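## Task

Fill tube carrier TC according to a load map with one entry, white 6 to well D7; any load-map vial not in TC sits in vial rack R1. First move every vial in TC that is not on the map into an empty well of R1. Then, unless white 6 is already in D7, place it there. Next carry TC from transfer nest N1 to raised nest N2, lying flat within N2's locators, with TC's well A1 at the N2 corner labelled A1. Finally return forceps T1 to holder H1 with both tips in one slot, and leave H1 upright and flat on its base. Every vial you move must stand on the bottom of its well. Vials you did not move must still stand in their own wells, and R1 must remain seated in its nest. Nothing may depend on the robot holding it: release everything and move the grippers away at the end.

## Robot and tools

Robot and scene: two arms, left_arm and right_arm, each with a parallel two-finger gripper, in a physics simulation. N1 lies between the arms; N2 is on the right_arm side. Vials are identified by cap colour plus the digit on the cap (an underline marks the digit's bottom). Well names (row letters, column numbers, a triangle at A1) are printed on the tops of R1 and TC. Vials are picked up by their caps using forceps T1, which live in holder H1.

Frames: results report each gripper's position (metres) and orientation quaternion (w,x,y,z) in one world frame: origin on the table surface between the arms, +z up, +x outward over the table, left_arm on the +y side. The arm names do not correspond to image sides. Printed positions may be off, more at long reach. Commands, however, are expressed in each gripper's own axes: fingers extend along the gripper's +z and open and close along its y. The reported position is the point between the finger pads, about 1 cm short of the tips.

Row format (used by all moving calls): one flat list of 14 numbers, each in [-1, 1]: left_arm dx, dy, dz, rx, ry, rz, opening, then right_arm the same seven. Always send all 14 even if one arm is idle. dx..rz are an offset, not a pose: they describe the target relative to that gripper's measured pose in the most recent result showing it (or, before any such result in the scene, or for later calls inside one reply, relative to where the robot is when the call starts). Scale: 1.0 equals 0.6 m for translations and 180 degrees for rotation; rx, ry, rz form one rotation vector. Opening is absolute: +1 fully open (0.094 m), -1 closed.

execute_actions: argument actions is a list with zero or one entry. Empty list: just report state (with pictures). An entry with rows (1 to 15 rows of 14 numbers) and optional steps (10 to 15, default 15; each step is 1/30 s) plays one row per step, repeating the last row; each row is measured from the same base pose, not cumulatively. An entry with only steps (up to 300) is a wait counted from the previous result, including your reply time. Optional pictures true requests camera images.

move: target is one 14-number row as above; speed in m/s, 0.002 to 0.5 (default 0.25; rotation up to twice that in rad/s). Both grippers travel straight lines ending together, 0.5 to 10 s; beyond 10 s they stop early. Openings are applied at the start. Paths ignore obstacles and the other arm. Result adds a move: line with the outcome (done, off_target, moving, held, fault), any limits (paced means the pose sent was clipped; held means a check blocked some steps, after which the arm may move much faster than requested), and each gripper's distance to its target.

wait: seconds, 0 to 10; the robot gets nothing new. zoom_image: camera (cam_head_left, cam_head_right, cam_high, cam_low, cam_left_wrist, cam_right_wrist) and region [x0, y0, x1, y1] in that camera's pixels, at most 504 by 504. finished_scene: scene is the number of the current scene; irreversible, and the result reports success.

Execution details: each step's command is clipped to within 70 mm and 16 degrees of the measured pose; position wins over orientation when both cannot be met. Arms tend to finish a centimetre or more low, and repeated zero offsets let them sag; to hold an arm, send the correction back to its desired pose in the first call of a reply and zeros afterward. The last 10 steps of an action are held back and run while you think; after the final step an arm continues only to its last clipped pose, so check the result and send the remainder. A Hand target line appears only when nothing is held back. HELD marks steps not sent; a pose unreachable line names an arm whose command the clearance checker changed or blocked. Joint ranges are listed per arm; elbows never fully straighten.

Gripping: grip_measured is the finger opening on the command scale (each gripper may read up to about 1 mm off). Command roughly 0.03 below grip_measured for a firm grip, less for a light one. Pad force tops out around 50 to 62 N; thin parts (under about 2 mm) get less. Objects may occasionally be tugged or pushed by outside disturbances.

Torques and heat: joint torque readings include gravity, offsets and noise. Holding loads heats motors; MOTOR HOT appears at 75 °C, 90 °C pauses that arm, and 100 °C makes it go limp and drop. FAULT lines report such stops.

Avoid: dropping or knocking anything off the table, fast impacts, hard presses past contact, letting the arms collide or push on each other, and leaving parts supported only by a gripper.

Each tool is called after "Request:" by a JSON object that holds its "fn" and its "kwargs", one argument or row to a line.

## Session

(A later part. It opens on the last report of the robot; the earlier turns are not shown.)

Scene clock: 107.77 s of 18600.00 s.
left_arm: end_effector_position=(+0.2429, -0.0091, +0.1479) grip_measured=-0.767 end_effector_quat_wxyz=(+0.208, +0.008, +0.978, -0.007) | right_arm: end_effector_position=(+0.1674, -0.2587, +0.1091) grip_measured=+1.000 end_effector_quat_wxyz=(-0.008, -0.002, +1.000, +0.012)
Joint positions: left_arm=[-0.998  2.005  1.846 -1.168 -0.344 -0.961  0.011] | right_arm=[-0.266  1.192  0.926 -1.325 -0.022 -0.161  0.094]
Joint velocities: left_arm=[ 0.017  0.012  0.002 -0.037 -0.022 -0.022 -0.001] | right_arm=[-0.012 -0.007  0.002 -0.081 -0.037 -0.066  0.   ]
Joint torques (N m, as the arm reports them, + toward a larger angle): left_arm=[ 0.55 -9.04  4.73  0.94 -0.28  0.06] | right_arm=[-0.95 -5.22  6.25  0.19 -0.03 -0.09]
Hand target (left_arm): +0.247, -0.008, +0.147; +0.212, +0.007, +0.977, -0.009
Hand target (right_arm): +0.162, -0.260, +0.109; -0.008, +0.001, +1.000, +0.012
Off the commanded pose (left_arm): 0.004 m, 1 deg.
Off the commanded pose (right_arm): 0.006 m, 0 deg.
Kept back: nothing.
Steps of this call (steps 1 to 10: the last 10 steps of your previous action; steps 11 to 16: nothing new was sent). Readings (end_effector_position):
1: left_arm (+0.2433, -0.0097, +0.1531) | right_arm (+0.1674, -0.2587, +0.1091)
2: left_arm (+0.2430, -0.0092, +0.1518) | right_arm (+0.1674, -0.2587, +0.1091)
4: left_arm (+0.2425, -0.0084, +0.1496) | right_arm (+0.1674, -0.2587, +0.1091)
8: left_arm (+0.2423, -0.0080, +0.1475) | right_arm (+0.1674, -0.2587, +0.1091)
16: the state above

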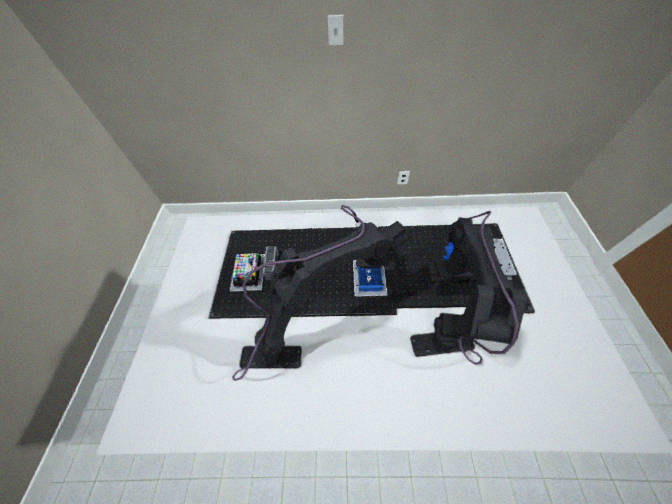

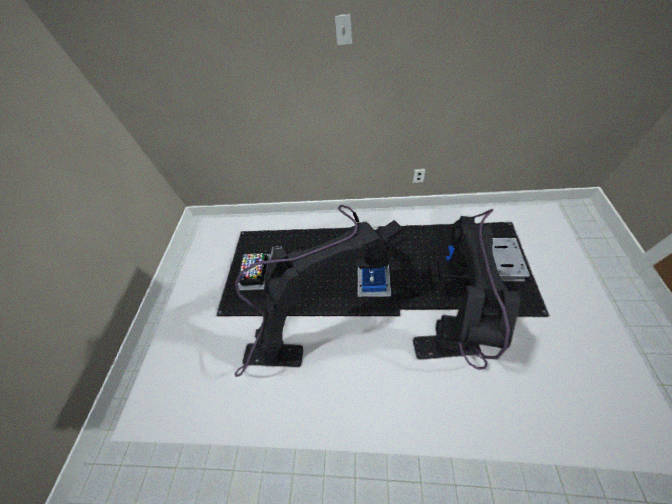

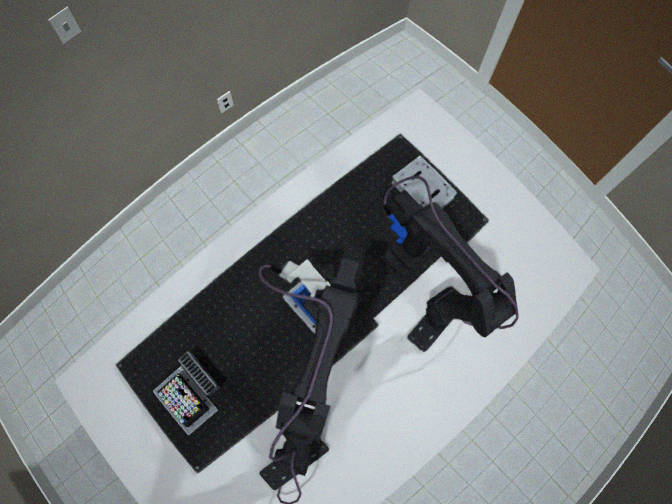

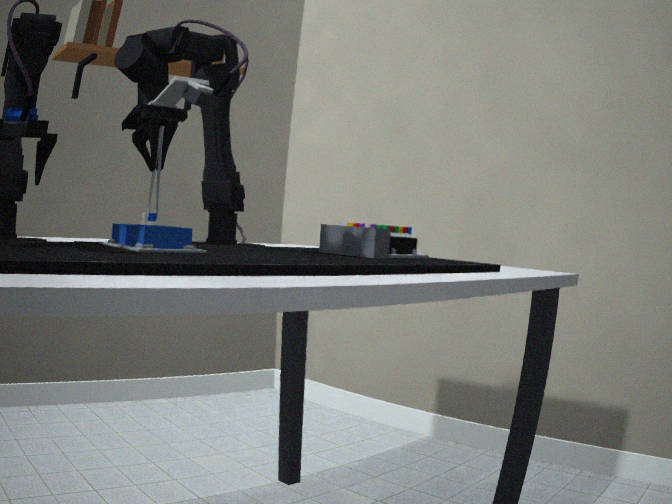

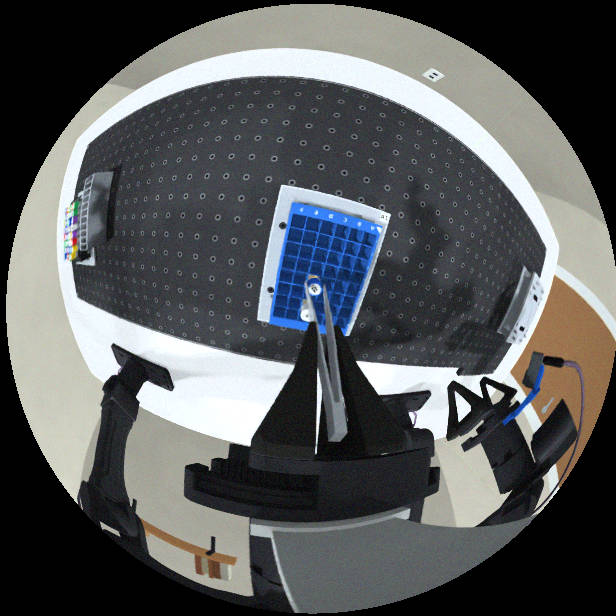

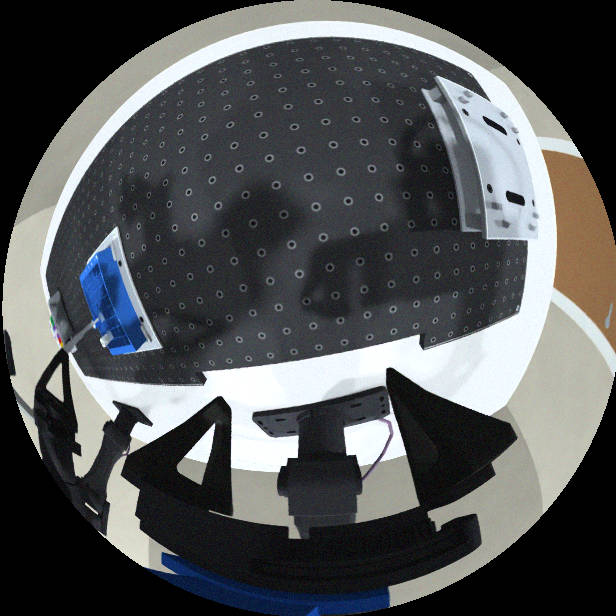

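Request:
{"fn": "execute_actions", "kwargs": {
  "actions": [
    {"rows":[[-0.0048,0.0012,0.0047,0.001,-0.0026,-0.0007,-0.78,0.009,-0.002,0,0,0,0.002,1],[-0.0048,0.0012,0.0047,0.001,-0.0026,-0.0007,-0.795,0.009,-0.002,0,0,0,0.002,1],[-0.0048,0.0012,0.0047,0.001,-0.0026,-0.0007,-0.81,0.009,-0.002,0,0,0,0.002,1],[-0.0048,0.0012,0.0047,0.001,-0.0026,-0.0007,-0.82,0.009,-0.002,0,0,0,0.002,1],[-0.0048,0.0012,0.0047,0.001,-0.0026,-0.0007,-0.83,0.009,-0.002,0,0,0,0.002,1],[-0.0048,0.0012,0.0047,0.001,-0.0026,-0.0007,-0.84,0.009,-0.002,0,0,0,0.002,1],[-0.0048,0.0012,0.0047,0.001,-0.0026,-0.0007,-0.855,0.009,-0.002,0,0,0,0.002,1]],"steps":12}
  ]
}}

Request:
{"fn": "move", "kwargs": {
  "target": [-0.0441,-0.0013,-0.0989,0,-0.003,0,-0.855,0.009,-0.002,0,0,0,0.002,1],
  "speed": 0.04
}}

Request:
{"fn": "zoom_image", "kwargs": {
  "camera": "cam_left_wrist",
  "region": [275,235,355,315]
}}

Request:
{"fn": "zoom_image", "kwargs": {
  "camera": "cam_low",
  "region": [100,140,210,250]
}}

Scene clock: 109.13 s of 18600.00 s.
left_arm: end_effector_position=(+0.2431, -0.0093, +0.1479) grip_measured=-0.787 end_effector_quat_wxyz=(+0.208, +0.008, +0.978, -0.008) | right_arm: end_effector_position=(+0.1674, -0.2587, +0.1091) grip_measured=+1.000 end_effector_quat_wxyz=(-0.008, -0.002, +1.000, +0.012)
Joint positions: left_arm=[-0.998  2.005  1.846 -1.167 -0.344 -0.961  0.01 ] | right_arm=[-0.266  1.192  0.926 -1.325 -0.022 -0.161  0.094]
Joint velocities: left_arm=[ 0.002 -0.012 -0.022 -0.007 -0.022 -0.007 -0.01 ] | right_arm=[ 0.007 -0.012  0.002 -0.007  0.007  0.007  0.   ]
Joint torques (N m, as the arm reports them, + toward a larger angle): left_arm=[ 0.64 -9.11  4.7   0.98 -0.25  0.06] | right_arm=[-0.91 -5.18  6.23  0.19 -0.01 -0.07]
Steps of this call (steps 1 to 39: nothing new was sent; steps 40 to 41: the first 2 steps of this action). Readings (end_effector_position):
40: left_arm (+0.2430, -0.0092, +0.1479) | right_arm (+0.1674, -0.2587, +0.1091)
41: the state above

Scene clock: 111.70 s of 18600.00 s.
left_arm: end_effector_position=(+0.2430, -0.0094, +0.2070) grip_measured=-0.845 end_effector_quat_wxyz=(+0.208, +0.008, +0.978, -0.009) | right_arm: end_effector_position=(+0.1674, -0.2587, +0.1091) grip_measured=+1.000 end_effector_quat_wxyz=(-0.008, -0.002, +1.000, +0.012)
Joint positions: left_arm=[-0.998  2.064  2.174 -1.433 -0.343 -0.961  0.007] | right_arm=[-0.266  1.192  0.926 -1.325 -0.022 -0.161  0.094]
Joint velocities: left_arm=[-0.002 -0.007 -0.002 -0.066  0.007  0.051  0.001] | right_arm=[ 0.002  0.012 -0.007 -0.037 -0.022  0.066  0.   ]
Joint torques (N m, as the arm reports them, + toward a larger angle): left_arm=[-0.05 -8.7   7.58  0.63 -0.31 -0.01] | right_arm=[-0.95 -5.16  6.25  0.19 -0.02 -0.08]
Hand target (left_arm): +0.244, -0.009, +0.213; +0.213, +0.008, +0.977, -0.008
Hand target (right_arm): +0.162, -0.260, +0.109; -0.008, +0.001, +1.000, +0.012
Off your previous action's commanded pose (left_arm): 0.004 m, 0 deg at its last step (step 10 of this call).
Off your previous action's commanded pose (right_arm): 0.006 m, 0 deg at its last step (step 10 of this call).
Off the commanded pose (left_arm): 0.006 m, 1 deg.
Off the commanded pose (right_arm): 0.006 m, 0 deg.
Kept back: nothing.
move: done

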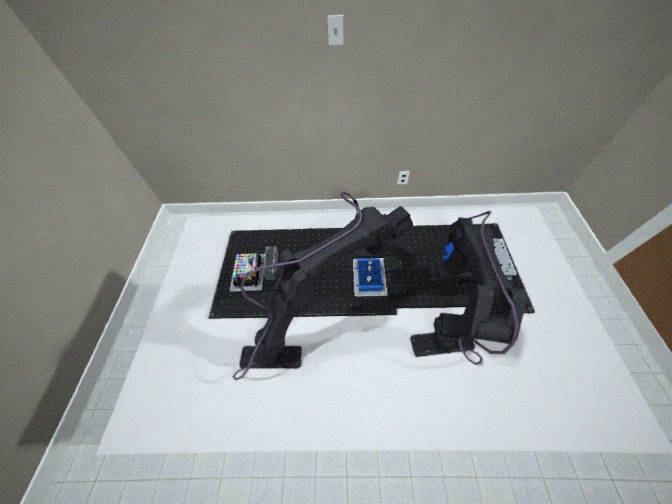

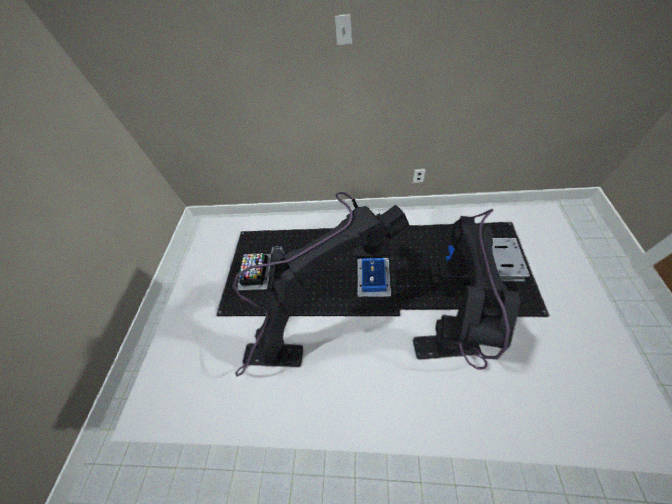

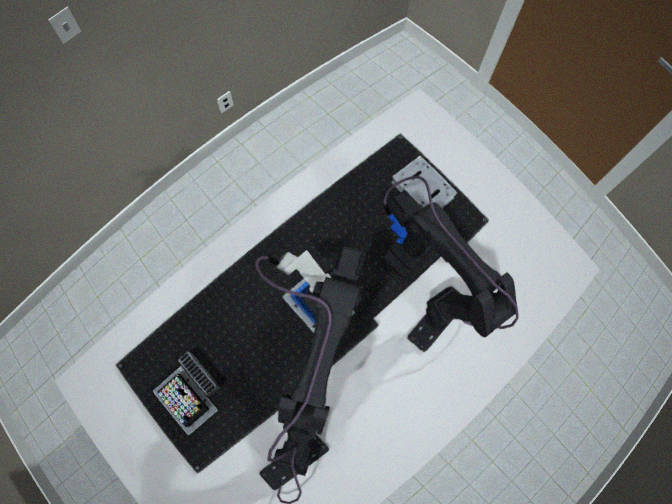

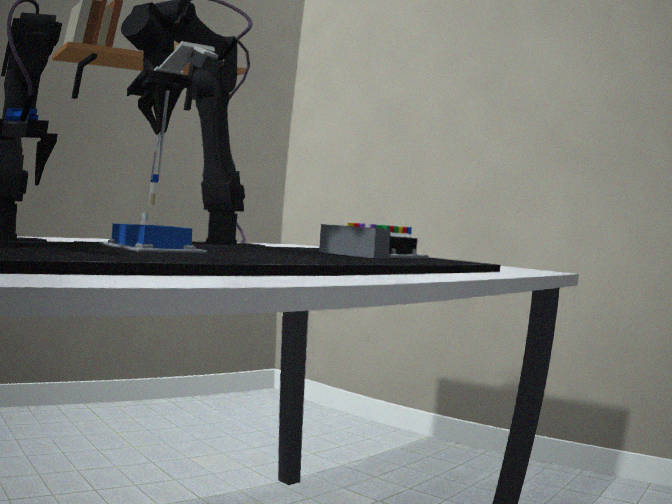

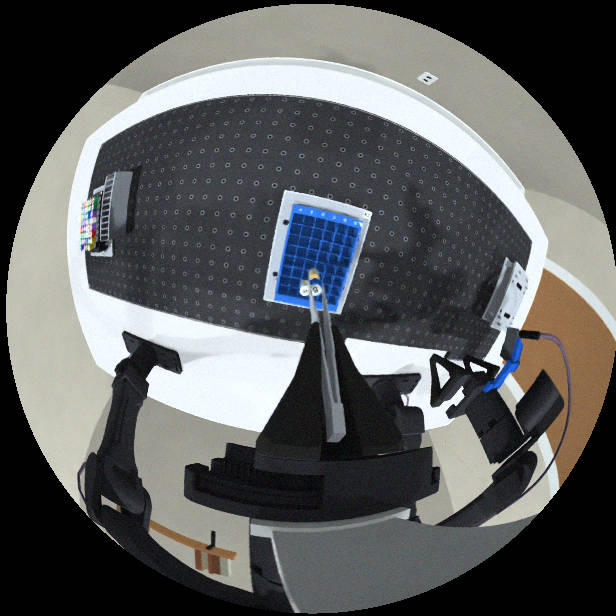

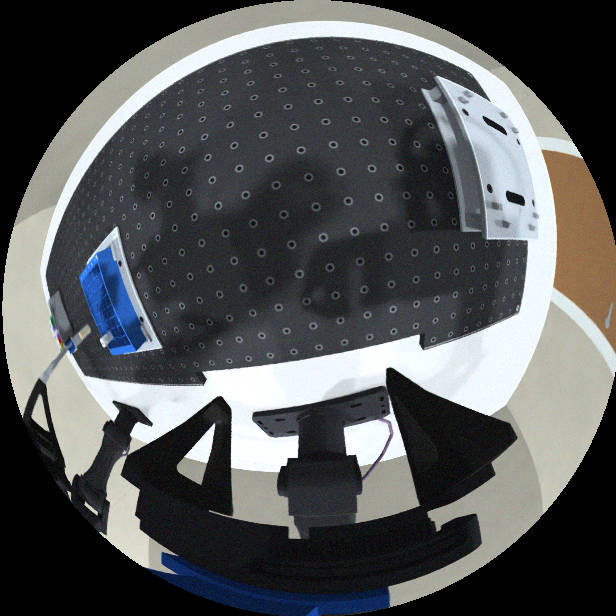

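Region (275, 235, 355, 315) of cam_left_wrist's 616x616 image, scaled by 6.300, with more detail than that image has.

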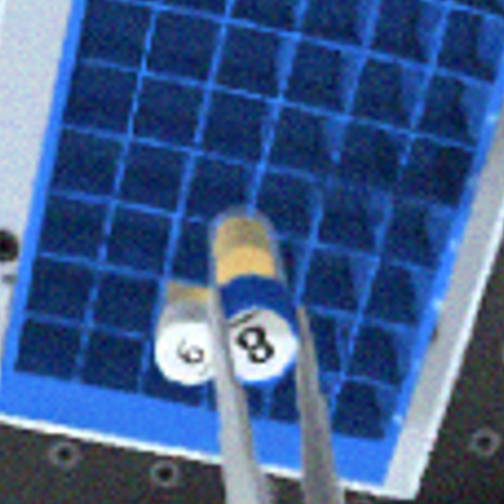

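Region (100, 140, 210, 250) of cam_low's 672x504 image, scaled by 4.582, with more detail than that image has.

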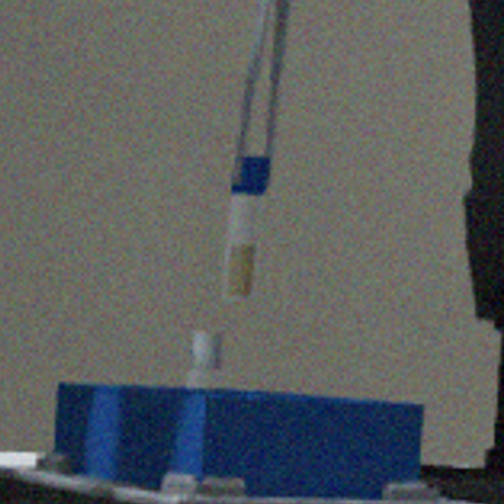

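Request:
{"fn": "move", "kwargs": {
  "target": [-0.0008,0.7224,-0.0566,-0.1042,-0.0037,-0.2338,-0.855,-0.1388,0.4057,-0.0273,0.0076,-0.0051,0.0013,1],
  "speed": 0.2
}}

Request:
{"fn": "zoom_image", "kwargs": {
  "camera": "cam_left_wrist",
  "region": [255,195,375,315]
}}

Scene clock: 116.53 s of 18600.00 s.
left_arm: end_effector_position=(+0.2249, +0.4222, +0.2231) grip_measured=-0.845 end_effector_quat_wxyz=(+0.177, -0.376, +0.906, +0.083) | right_arm: end_effector_position=(+0.2496, -0.0219, +0.1336) grip_measured=+1.000 end_effector_quat_wxyz=(+0.003, +0.000, +1.000, +0.003)
Joint positions: left_arm=[ 0.189  1.342  1.419 -1.333 -0.239 -0.581  0.007] | right_arm=[ 0.598  1.784  1.565 -1.343  0.     0.708  0.094]
Joint velocities: left_arm=[ 0.007  0.007  0.002  0.007  0.022 -0.051  0.001] | right_arm=[-0.002 -0.007 -0.012 -0.037 -0.051 -0.022  0.   ]
Joint torques (N m, as the arm reports them, + toward a larger angle): left_arm=[ 0.49 -3.63  6.62  1.13 -0.14  0.08] | right_arm=[ 0.7  -8.58  8.94  0.18  0.14  0.03]
Hand target (left_arm): +0.231, +0.424, +0.230; +0.194, -0.375, +0.903, +0.080
Hand target (right_arm): +0.251, -0.021, +0.135; +0.006, +0.000, +1.000, -0.005
Off the commanded pose (left_arm): 0.016 m, 2 deg.
Off the commanded pose (right_arm): 0.007 m, 0 deg.
Kept back: nothing.
move: off_target (left_arm)

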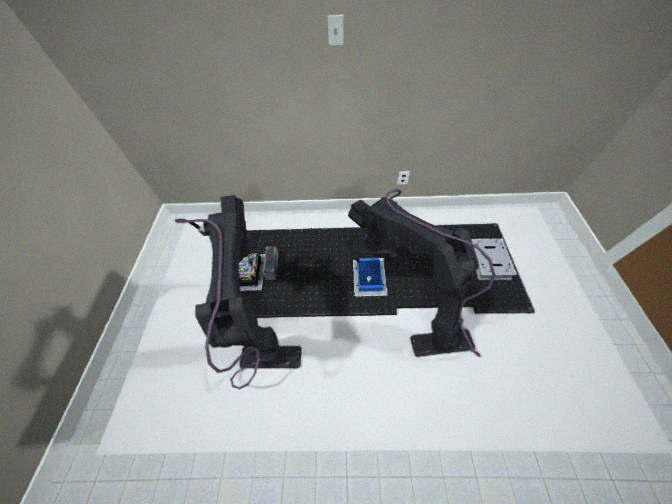

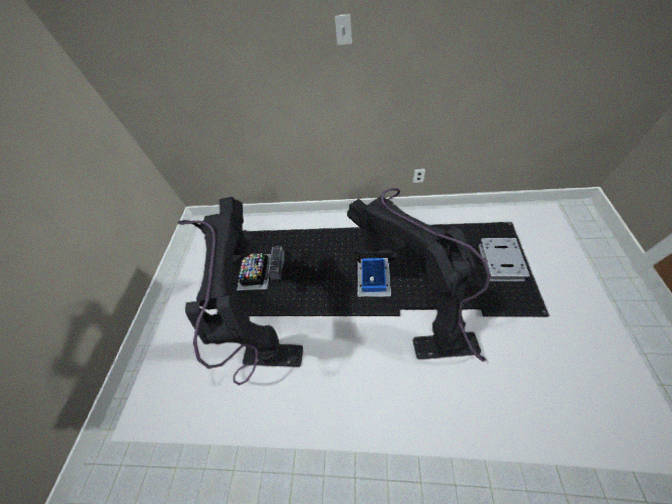

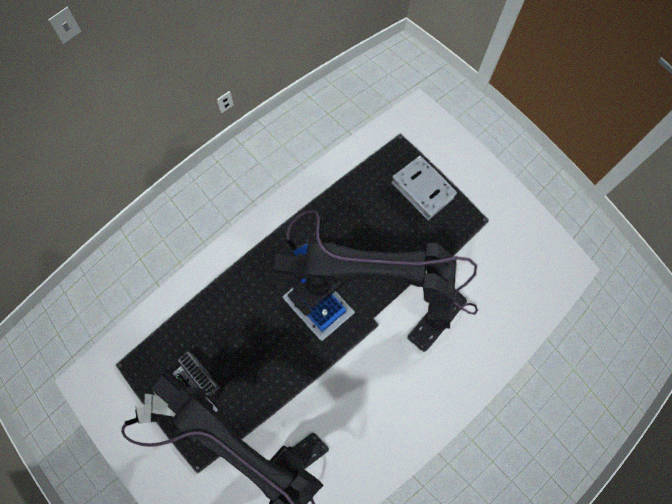

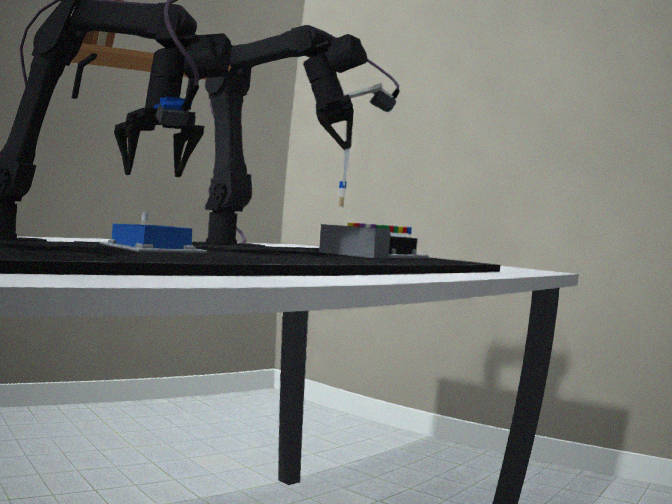

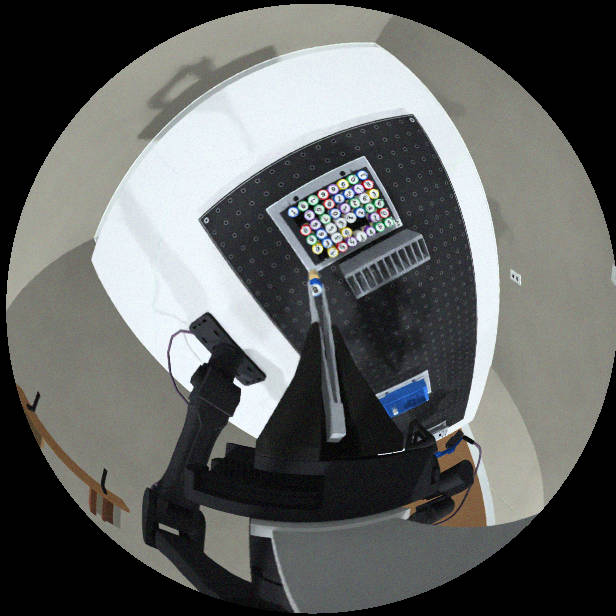

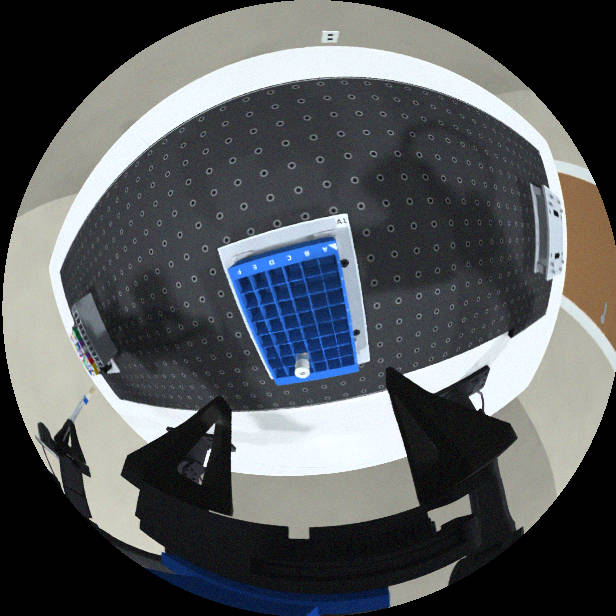

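Region (255, 195, 375, 315) of cam_left_wrist's 616x616 image, scaled by 4.200, with more detail than that image has.

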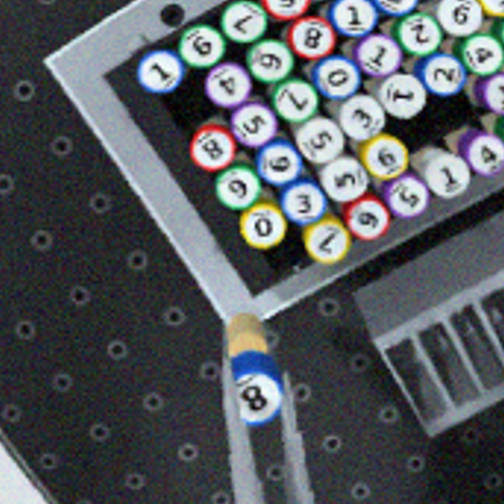

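Request:
{"fn": "zoom_image", "kwargs": {
  "camera": "cam_high",
  "region": [380,145,470,230]
}}

Request:
{"fn": "zoom_image", "kwargs": {
  "camera": "cam_head_right",
  "region": [465,225,545,295]
}}

Request:
{"fn": "zoom_image", "kwargs": {
  "camera": "cam_right_wrist",
  "region": [190,200,430,440]
}}

Region (380, 145, 470, 230) of cam_high's 672x504 image, scaled by 5.600, with more detail than that image has.

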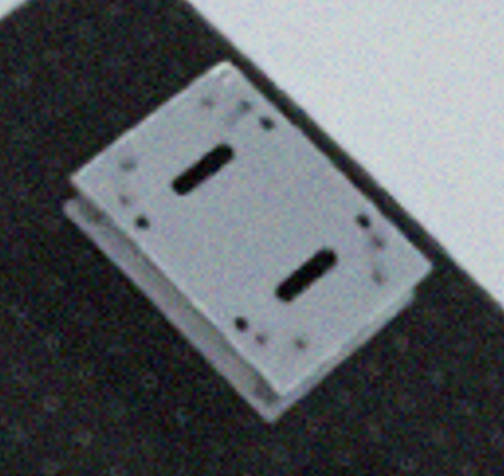

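Region (465, 225, 545, 295) of cam_head_right's 672x504 image, scaled by 6.300, with more detail than that image has; it fills the top 441 rows of this view, and the rest is white.

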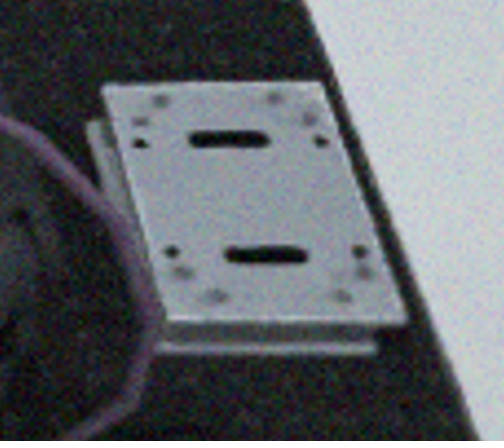

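Region (190, 200, 430, 440) of cam_right_wrist's 616x616 image, scaled by 2.100, with more detail than that image has.

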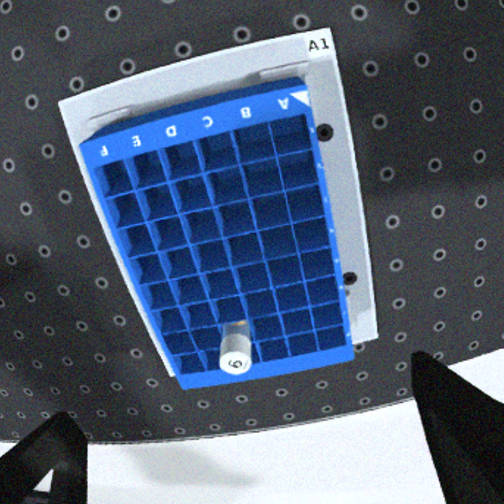

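Request:
{"fn": "move", "kwargs": {
  "target": [-0.0175,-0.0178,0.0234,0.0187,-0.013,-0.0036,-0.855,-0.0007,0.0165,0.081,0,0,0,1],
  "speed": 0.05
}}

Request:
{"fn": "zoom_image", "kwargs": {
  "camera": "cam_left_wrist",
  "region": [275,225,355,305]
}}

Request:
{"fn": "zoom_image", "kwargs": {
  "camera": "cam_right_wrist",
  "region": [170,200,450,480]
}}

Scene clock: 120.27 s of 18600.00 s.
left_arm: end_effector_position=(+0.2408, +0.4233, +0.2140) grip_measured=-0.845 end_effector_quat_wxyz=(+0.199, -0.374, +0.903, +0.065) | right_arm: end_effector_position=(+0.2548, -0.0125, +0.0936) grip_measured=+1.000 end_effector_quat_wxyz=(+0.011, +0.003, +1.000, +0.009)
Joint positions: left_arm=[ 0.202  1.342  1.368 -1.228 -0.208 -0.566  0.007] | right_arm=[ 0.61   1.812  1.441 -1.17   0.     0.724  0.094]
Joint velocities: left_arm=[ 0.012 -0.027  0.007  0.007  0.022 -0.007 -0.001] | right_arm=[ 0.002 -0.012 -0.002 -0.095  0.066  0.007  0.   ]
Joint torques (N m, as the arm reports them, + toward a larger angle): left_arm=[ 0.77 -4.19  4.77  1.21 -0.1   0.09] | right_arm=[ 1.   -9.07  6.22  0.41  0.    0.03]
Hand target (left_arm): +0.243, +0.426, +0.214; +0.207, -0.374, +0.902, +0.064
Hand target (right_arm): +0.251, -0.011, +0.086; +0.004, +0.000, +1.000, +0.003
Off the commanded pose (left_arm): 0.003 m, 1 deg.
Off the commanded pose (right_arm): 0.010 m, 1 deg.
Kept back: nothing.
move: done

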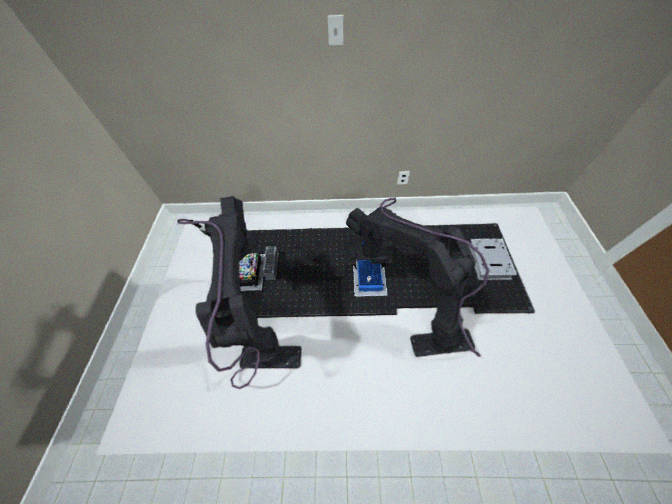

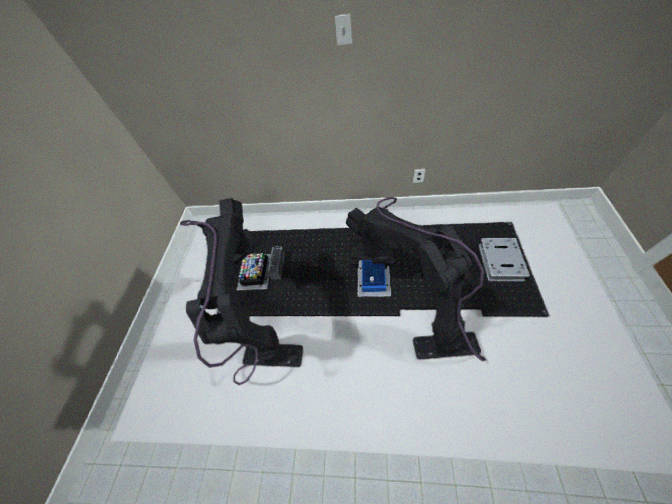

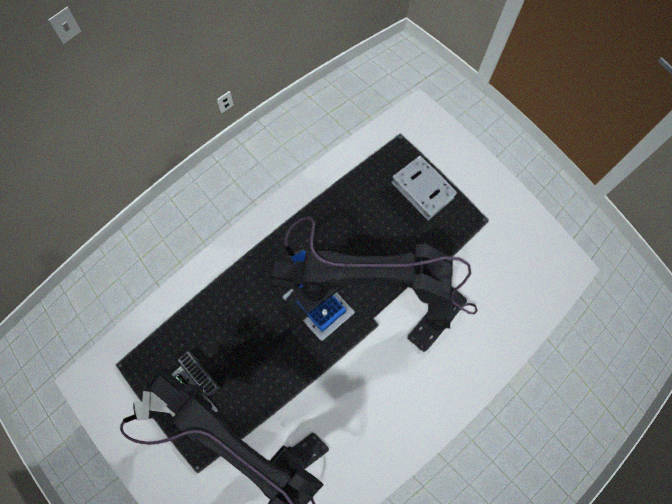

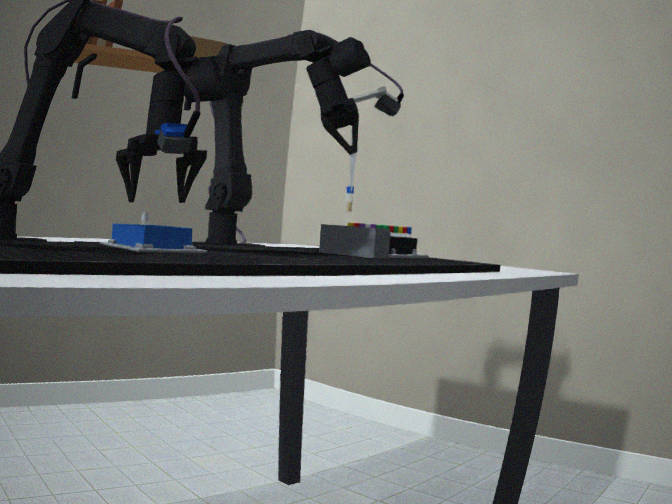

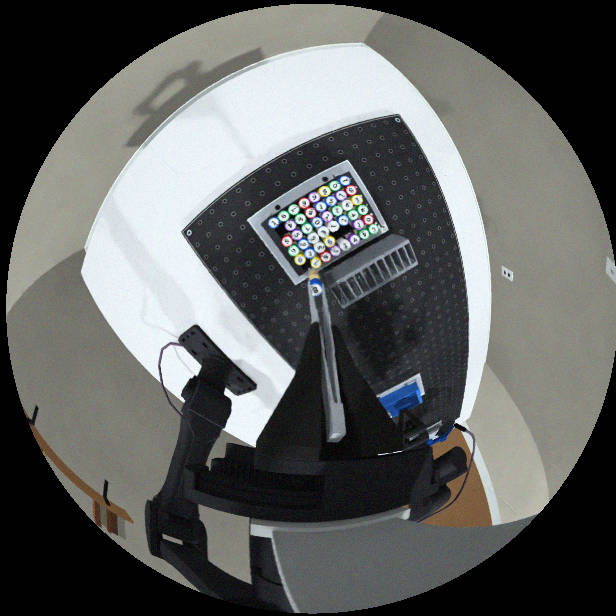

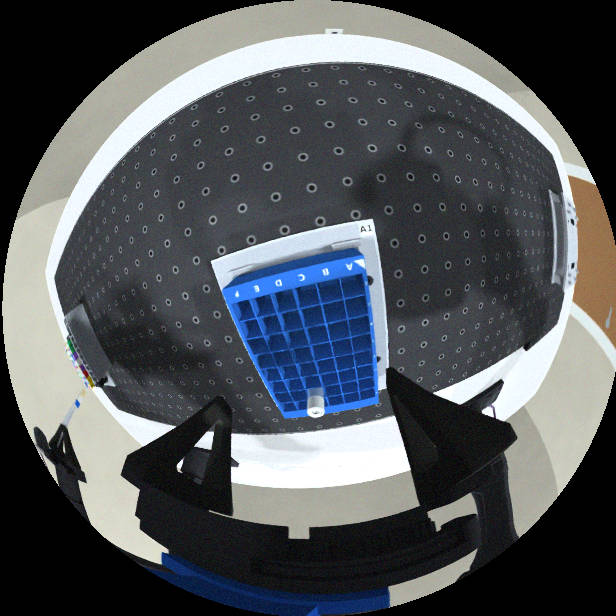

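Region (275, 225, 355, 305) of cam_left_wrist's 616x616 image, scaled by 6.300, with more detail than that image has.

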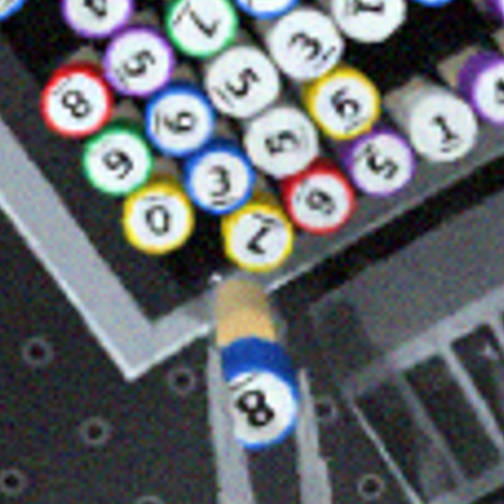

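Region (170, 200, 450, 480) of cam_right_wrist's 616x616 image, scaled by 1.800, with more detail than that image has.

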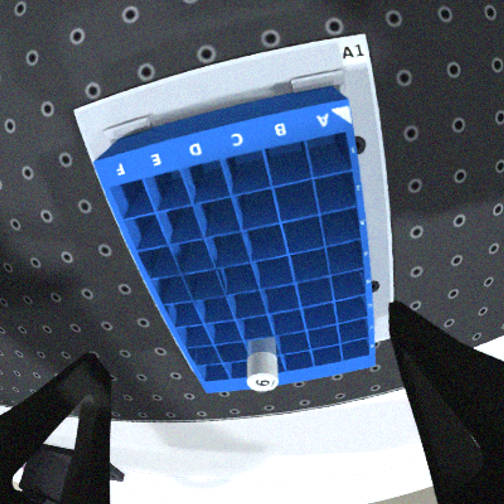

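Request:
{"fn": "move", "kwargs": {
  "target": [0.0057,0.0087,0.019,-0.0026,-0.0039,0.0015,-0.855,0.0159,-0.0036,0.0556,0.0095,0.0115,-0.0038,1],
  "speed": 0.03
}}

Request:
{"fn": "zoom_image", "kwargs": {
  "camera": "cam_left_wrist",
  "region": [285,240,345,300]
}}

Request:
{"fn": "zoom_image", "kwargs": {
  "camera": "cam_right_wrist",
  "region": [170,220,450,500]
}}

Scene clock: 124.47 s of 18600.00 s.
left_arm: end_effector_position=(+0.2381, +0.4228, +0.1975) grip_measured=-0.845 end_effector_quat_wxyz=(+0.185, -0.371, +0.907, +0.069) | right_arm: end_effector_position=(+0.2517, -0.0152, +0.0693) grip_measured=+1.000 end_effector_quat_wxyz=(+0.002, +0.003, +1.000, +0.001)
Joint positions: left_arm=[ 0.202  1.342  1.31  -1.197 -0.208 -0.56   0.007] | right_arm=[ 0.61   1.836  1.373 -1.104  0.     0.724  0.094]
Joint velocities: left_arm=[-0.007 -0.002 -0.002  0.007 -0.007 -0.051 -0.   ] | right_arm=[-0.002  0.012 -0.007  0.037  0.007 -0.022  0.   ]
Joint torques (N m, as the arm reports them, + toward a larger angle): left_arm=[ 0.84 -5.26  4.79  1.17 -0.25  0.09] | right_arm=[ 1.28 -9.08  6.05  0.36  0.   -0.01]
Hand target (left_arm): +0.238, +0.428, +0.202; +0.202, -0.373, +0.903, +0.072
Hand target (right_arm): +0.246, -0.014, +0.060; -0.007, -0.003, +1.000, -0.006
Off the commanded pose (left_arm): 0.007 m, 2 deg.
Off the commanded pose (right_arm): 0.011 m, 1 deg.
Kept back: nothing.
move: off_target (right_arm)

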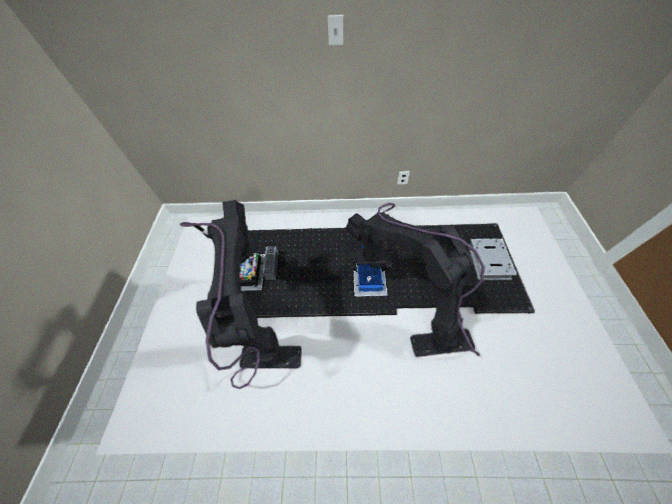

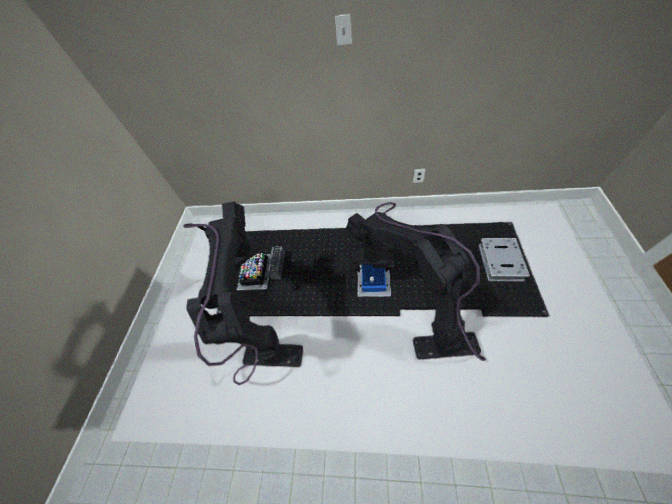

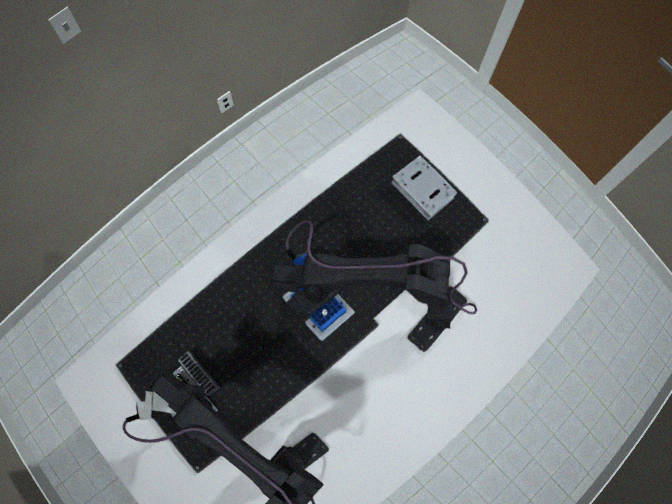

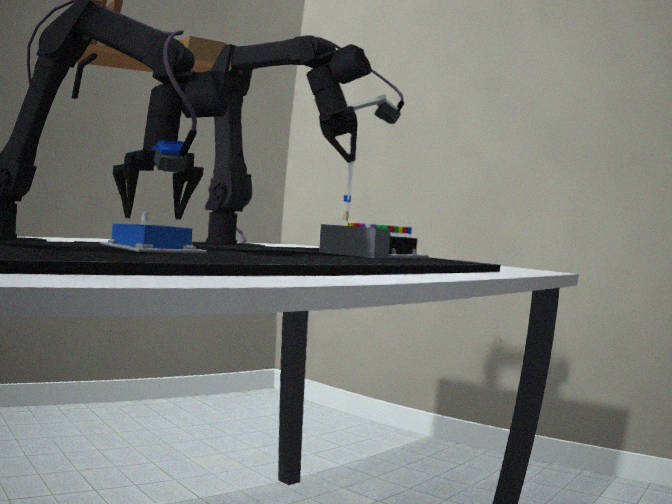

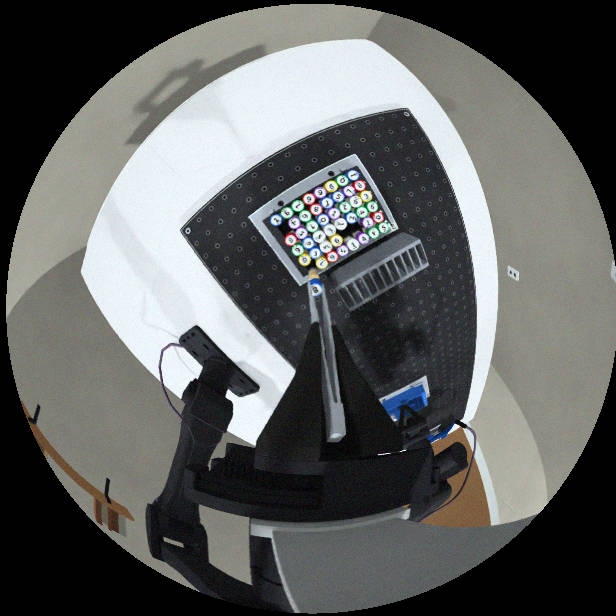

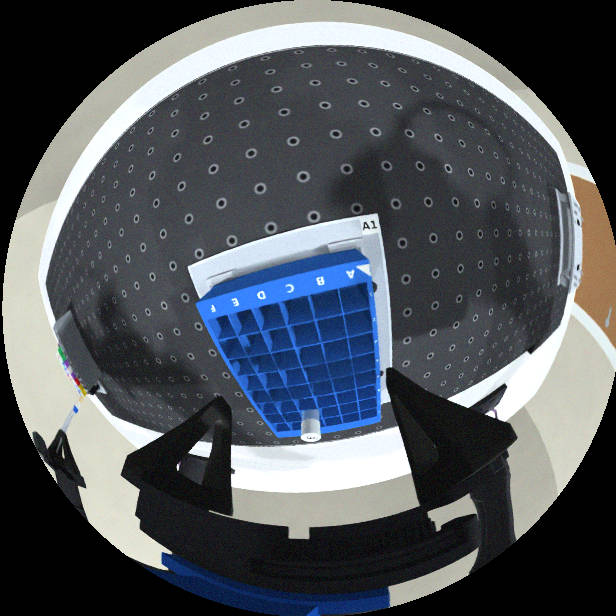

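Region (285, 240, 345, 300) of cam_left_wrist's 616x616 image, scaled by 8.400, with more detail than that image has.

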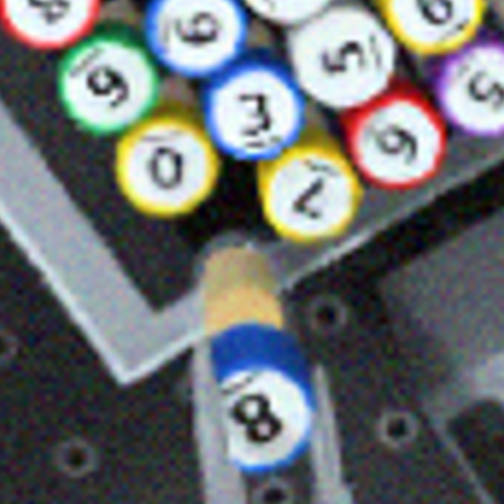

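Region (170, 220, 450, 500) of cam_right_wrist's 616x616 image, scaled by 1.800, with more detail than that image has.

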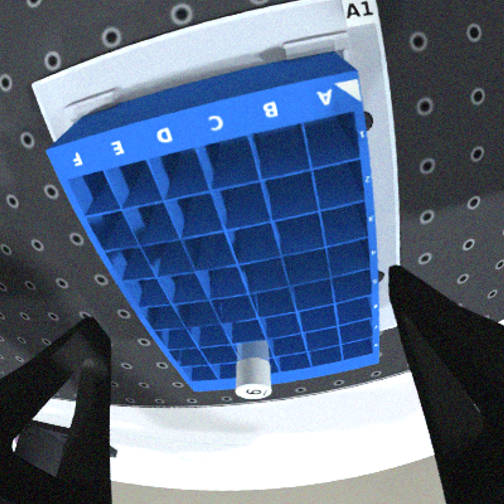

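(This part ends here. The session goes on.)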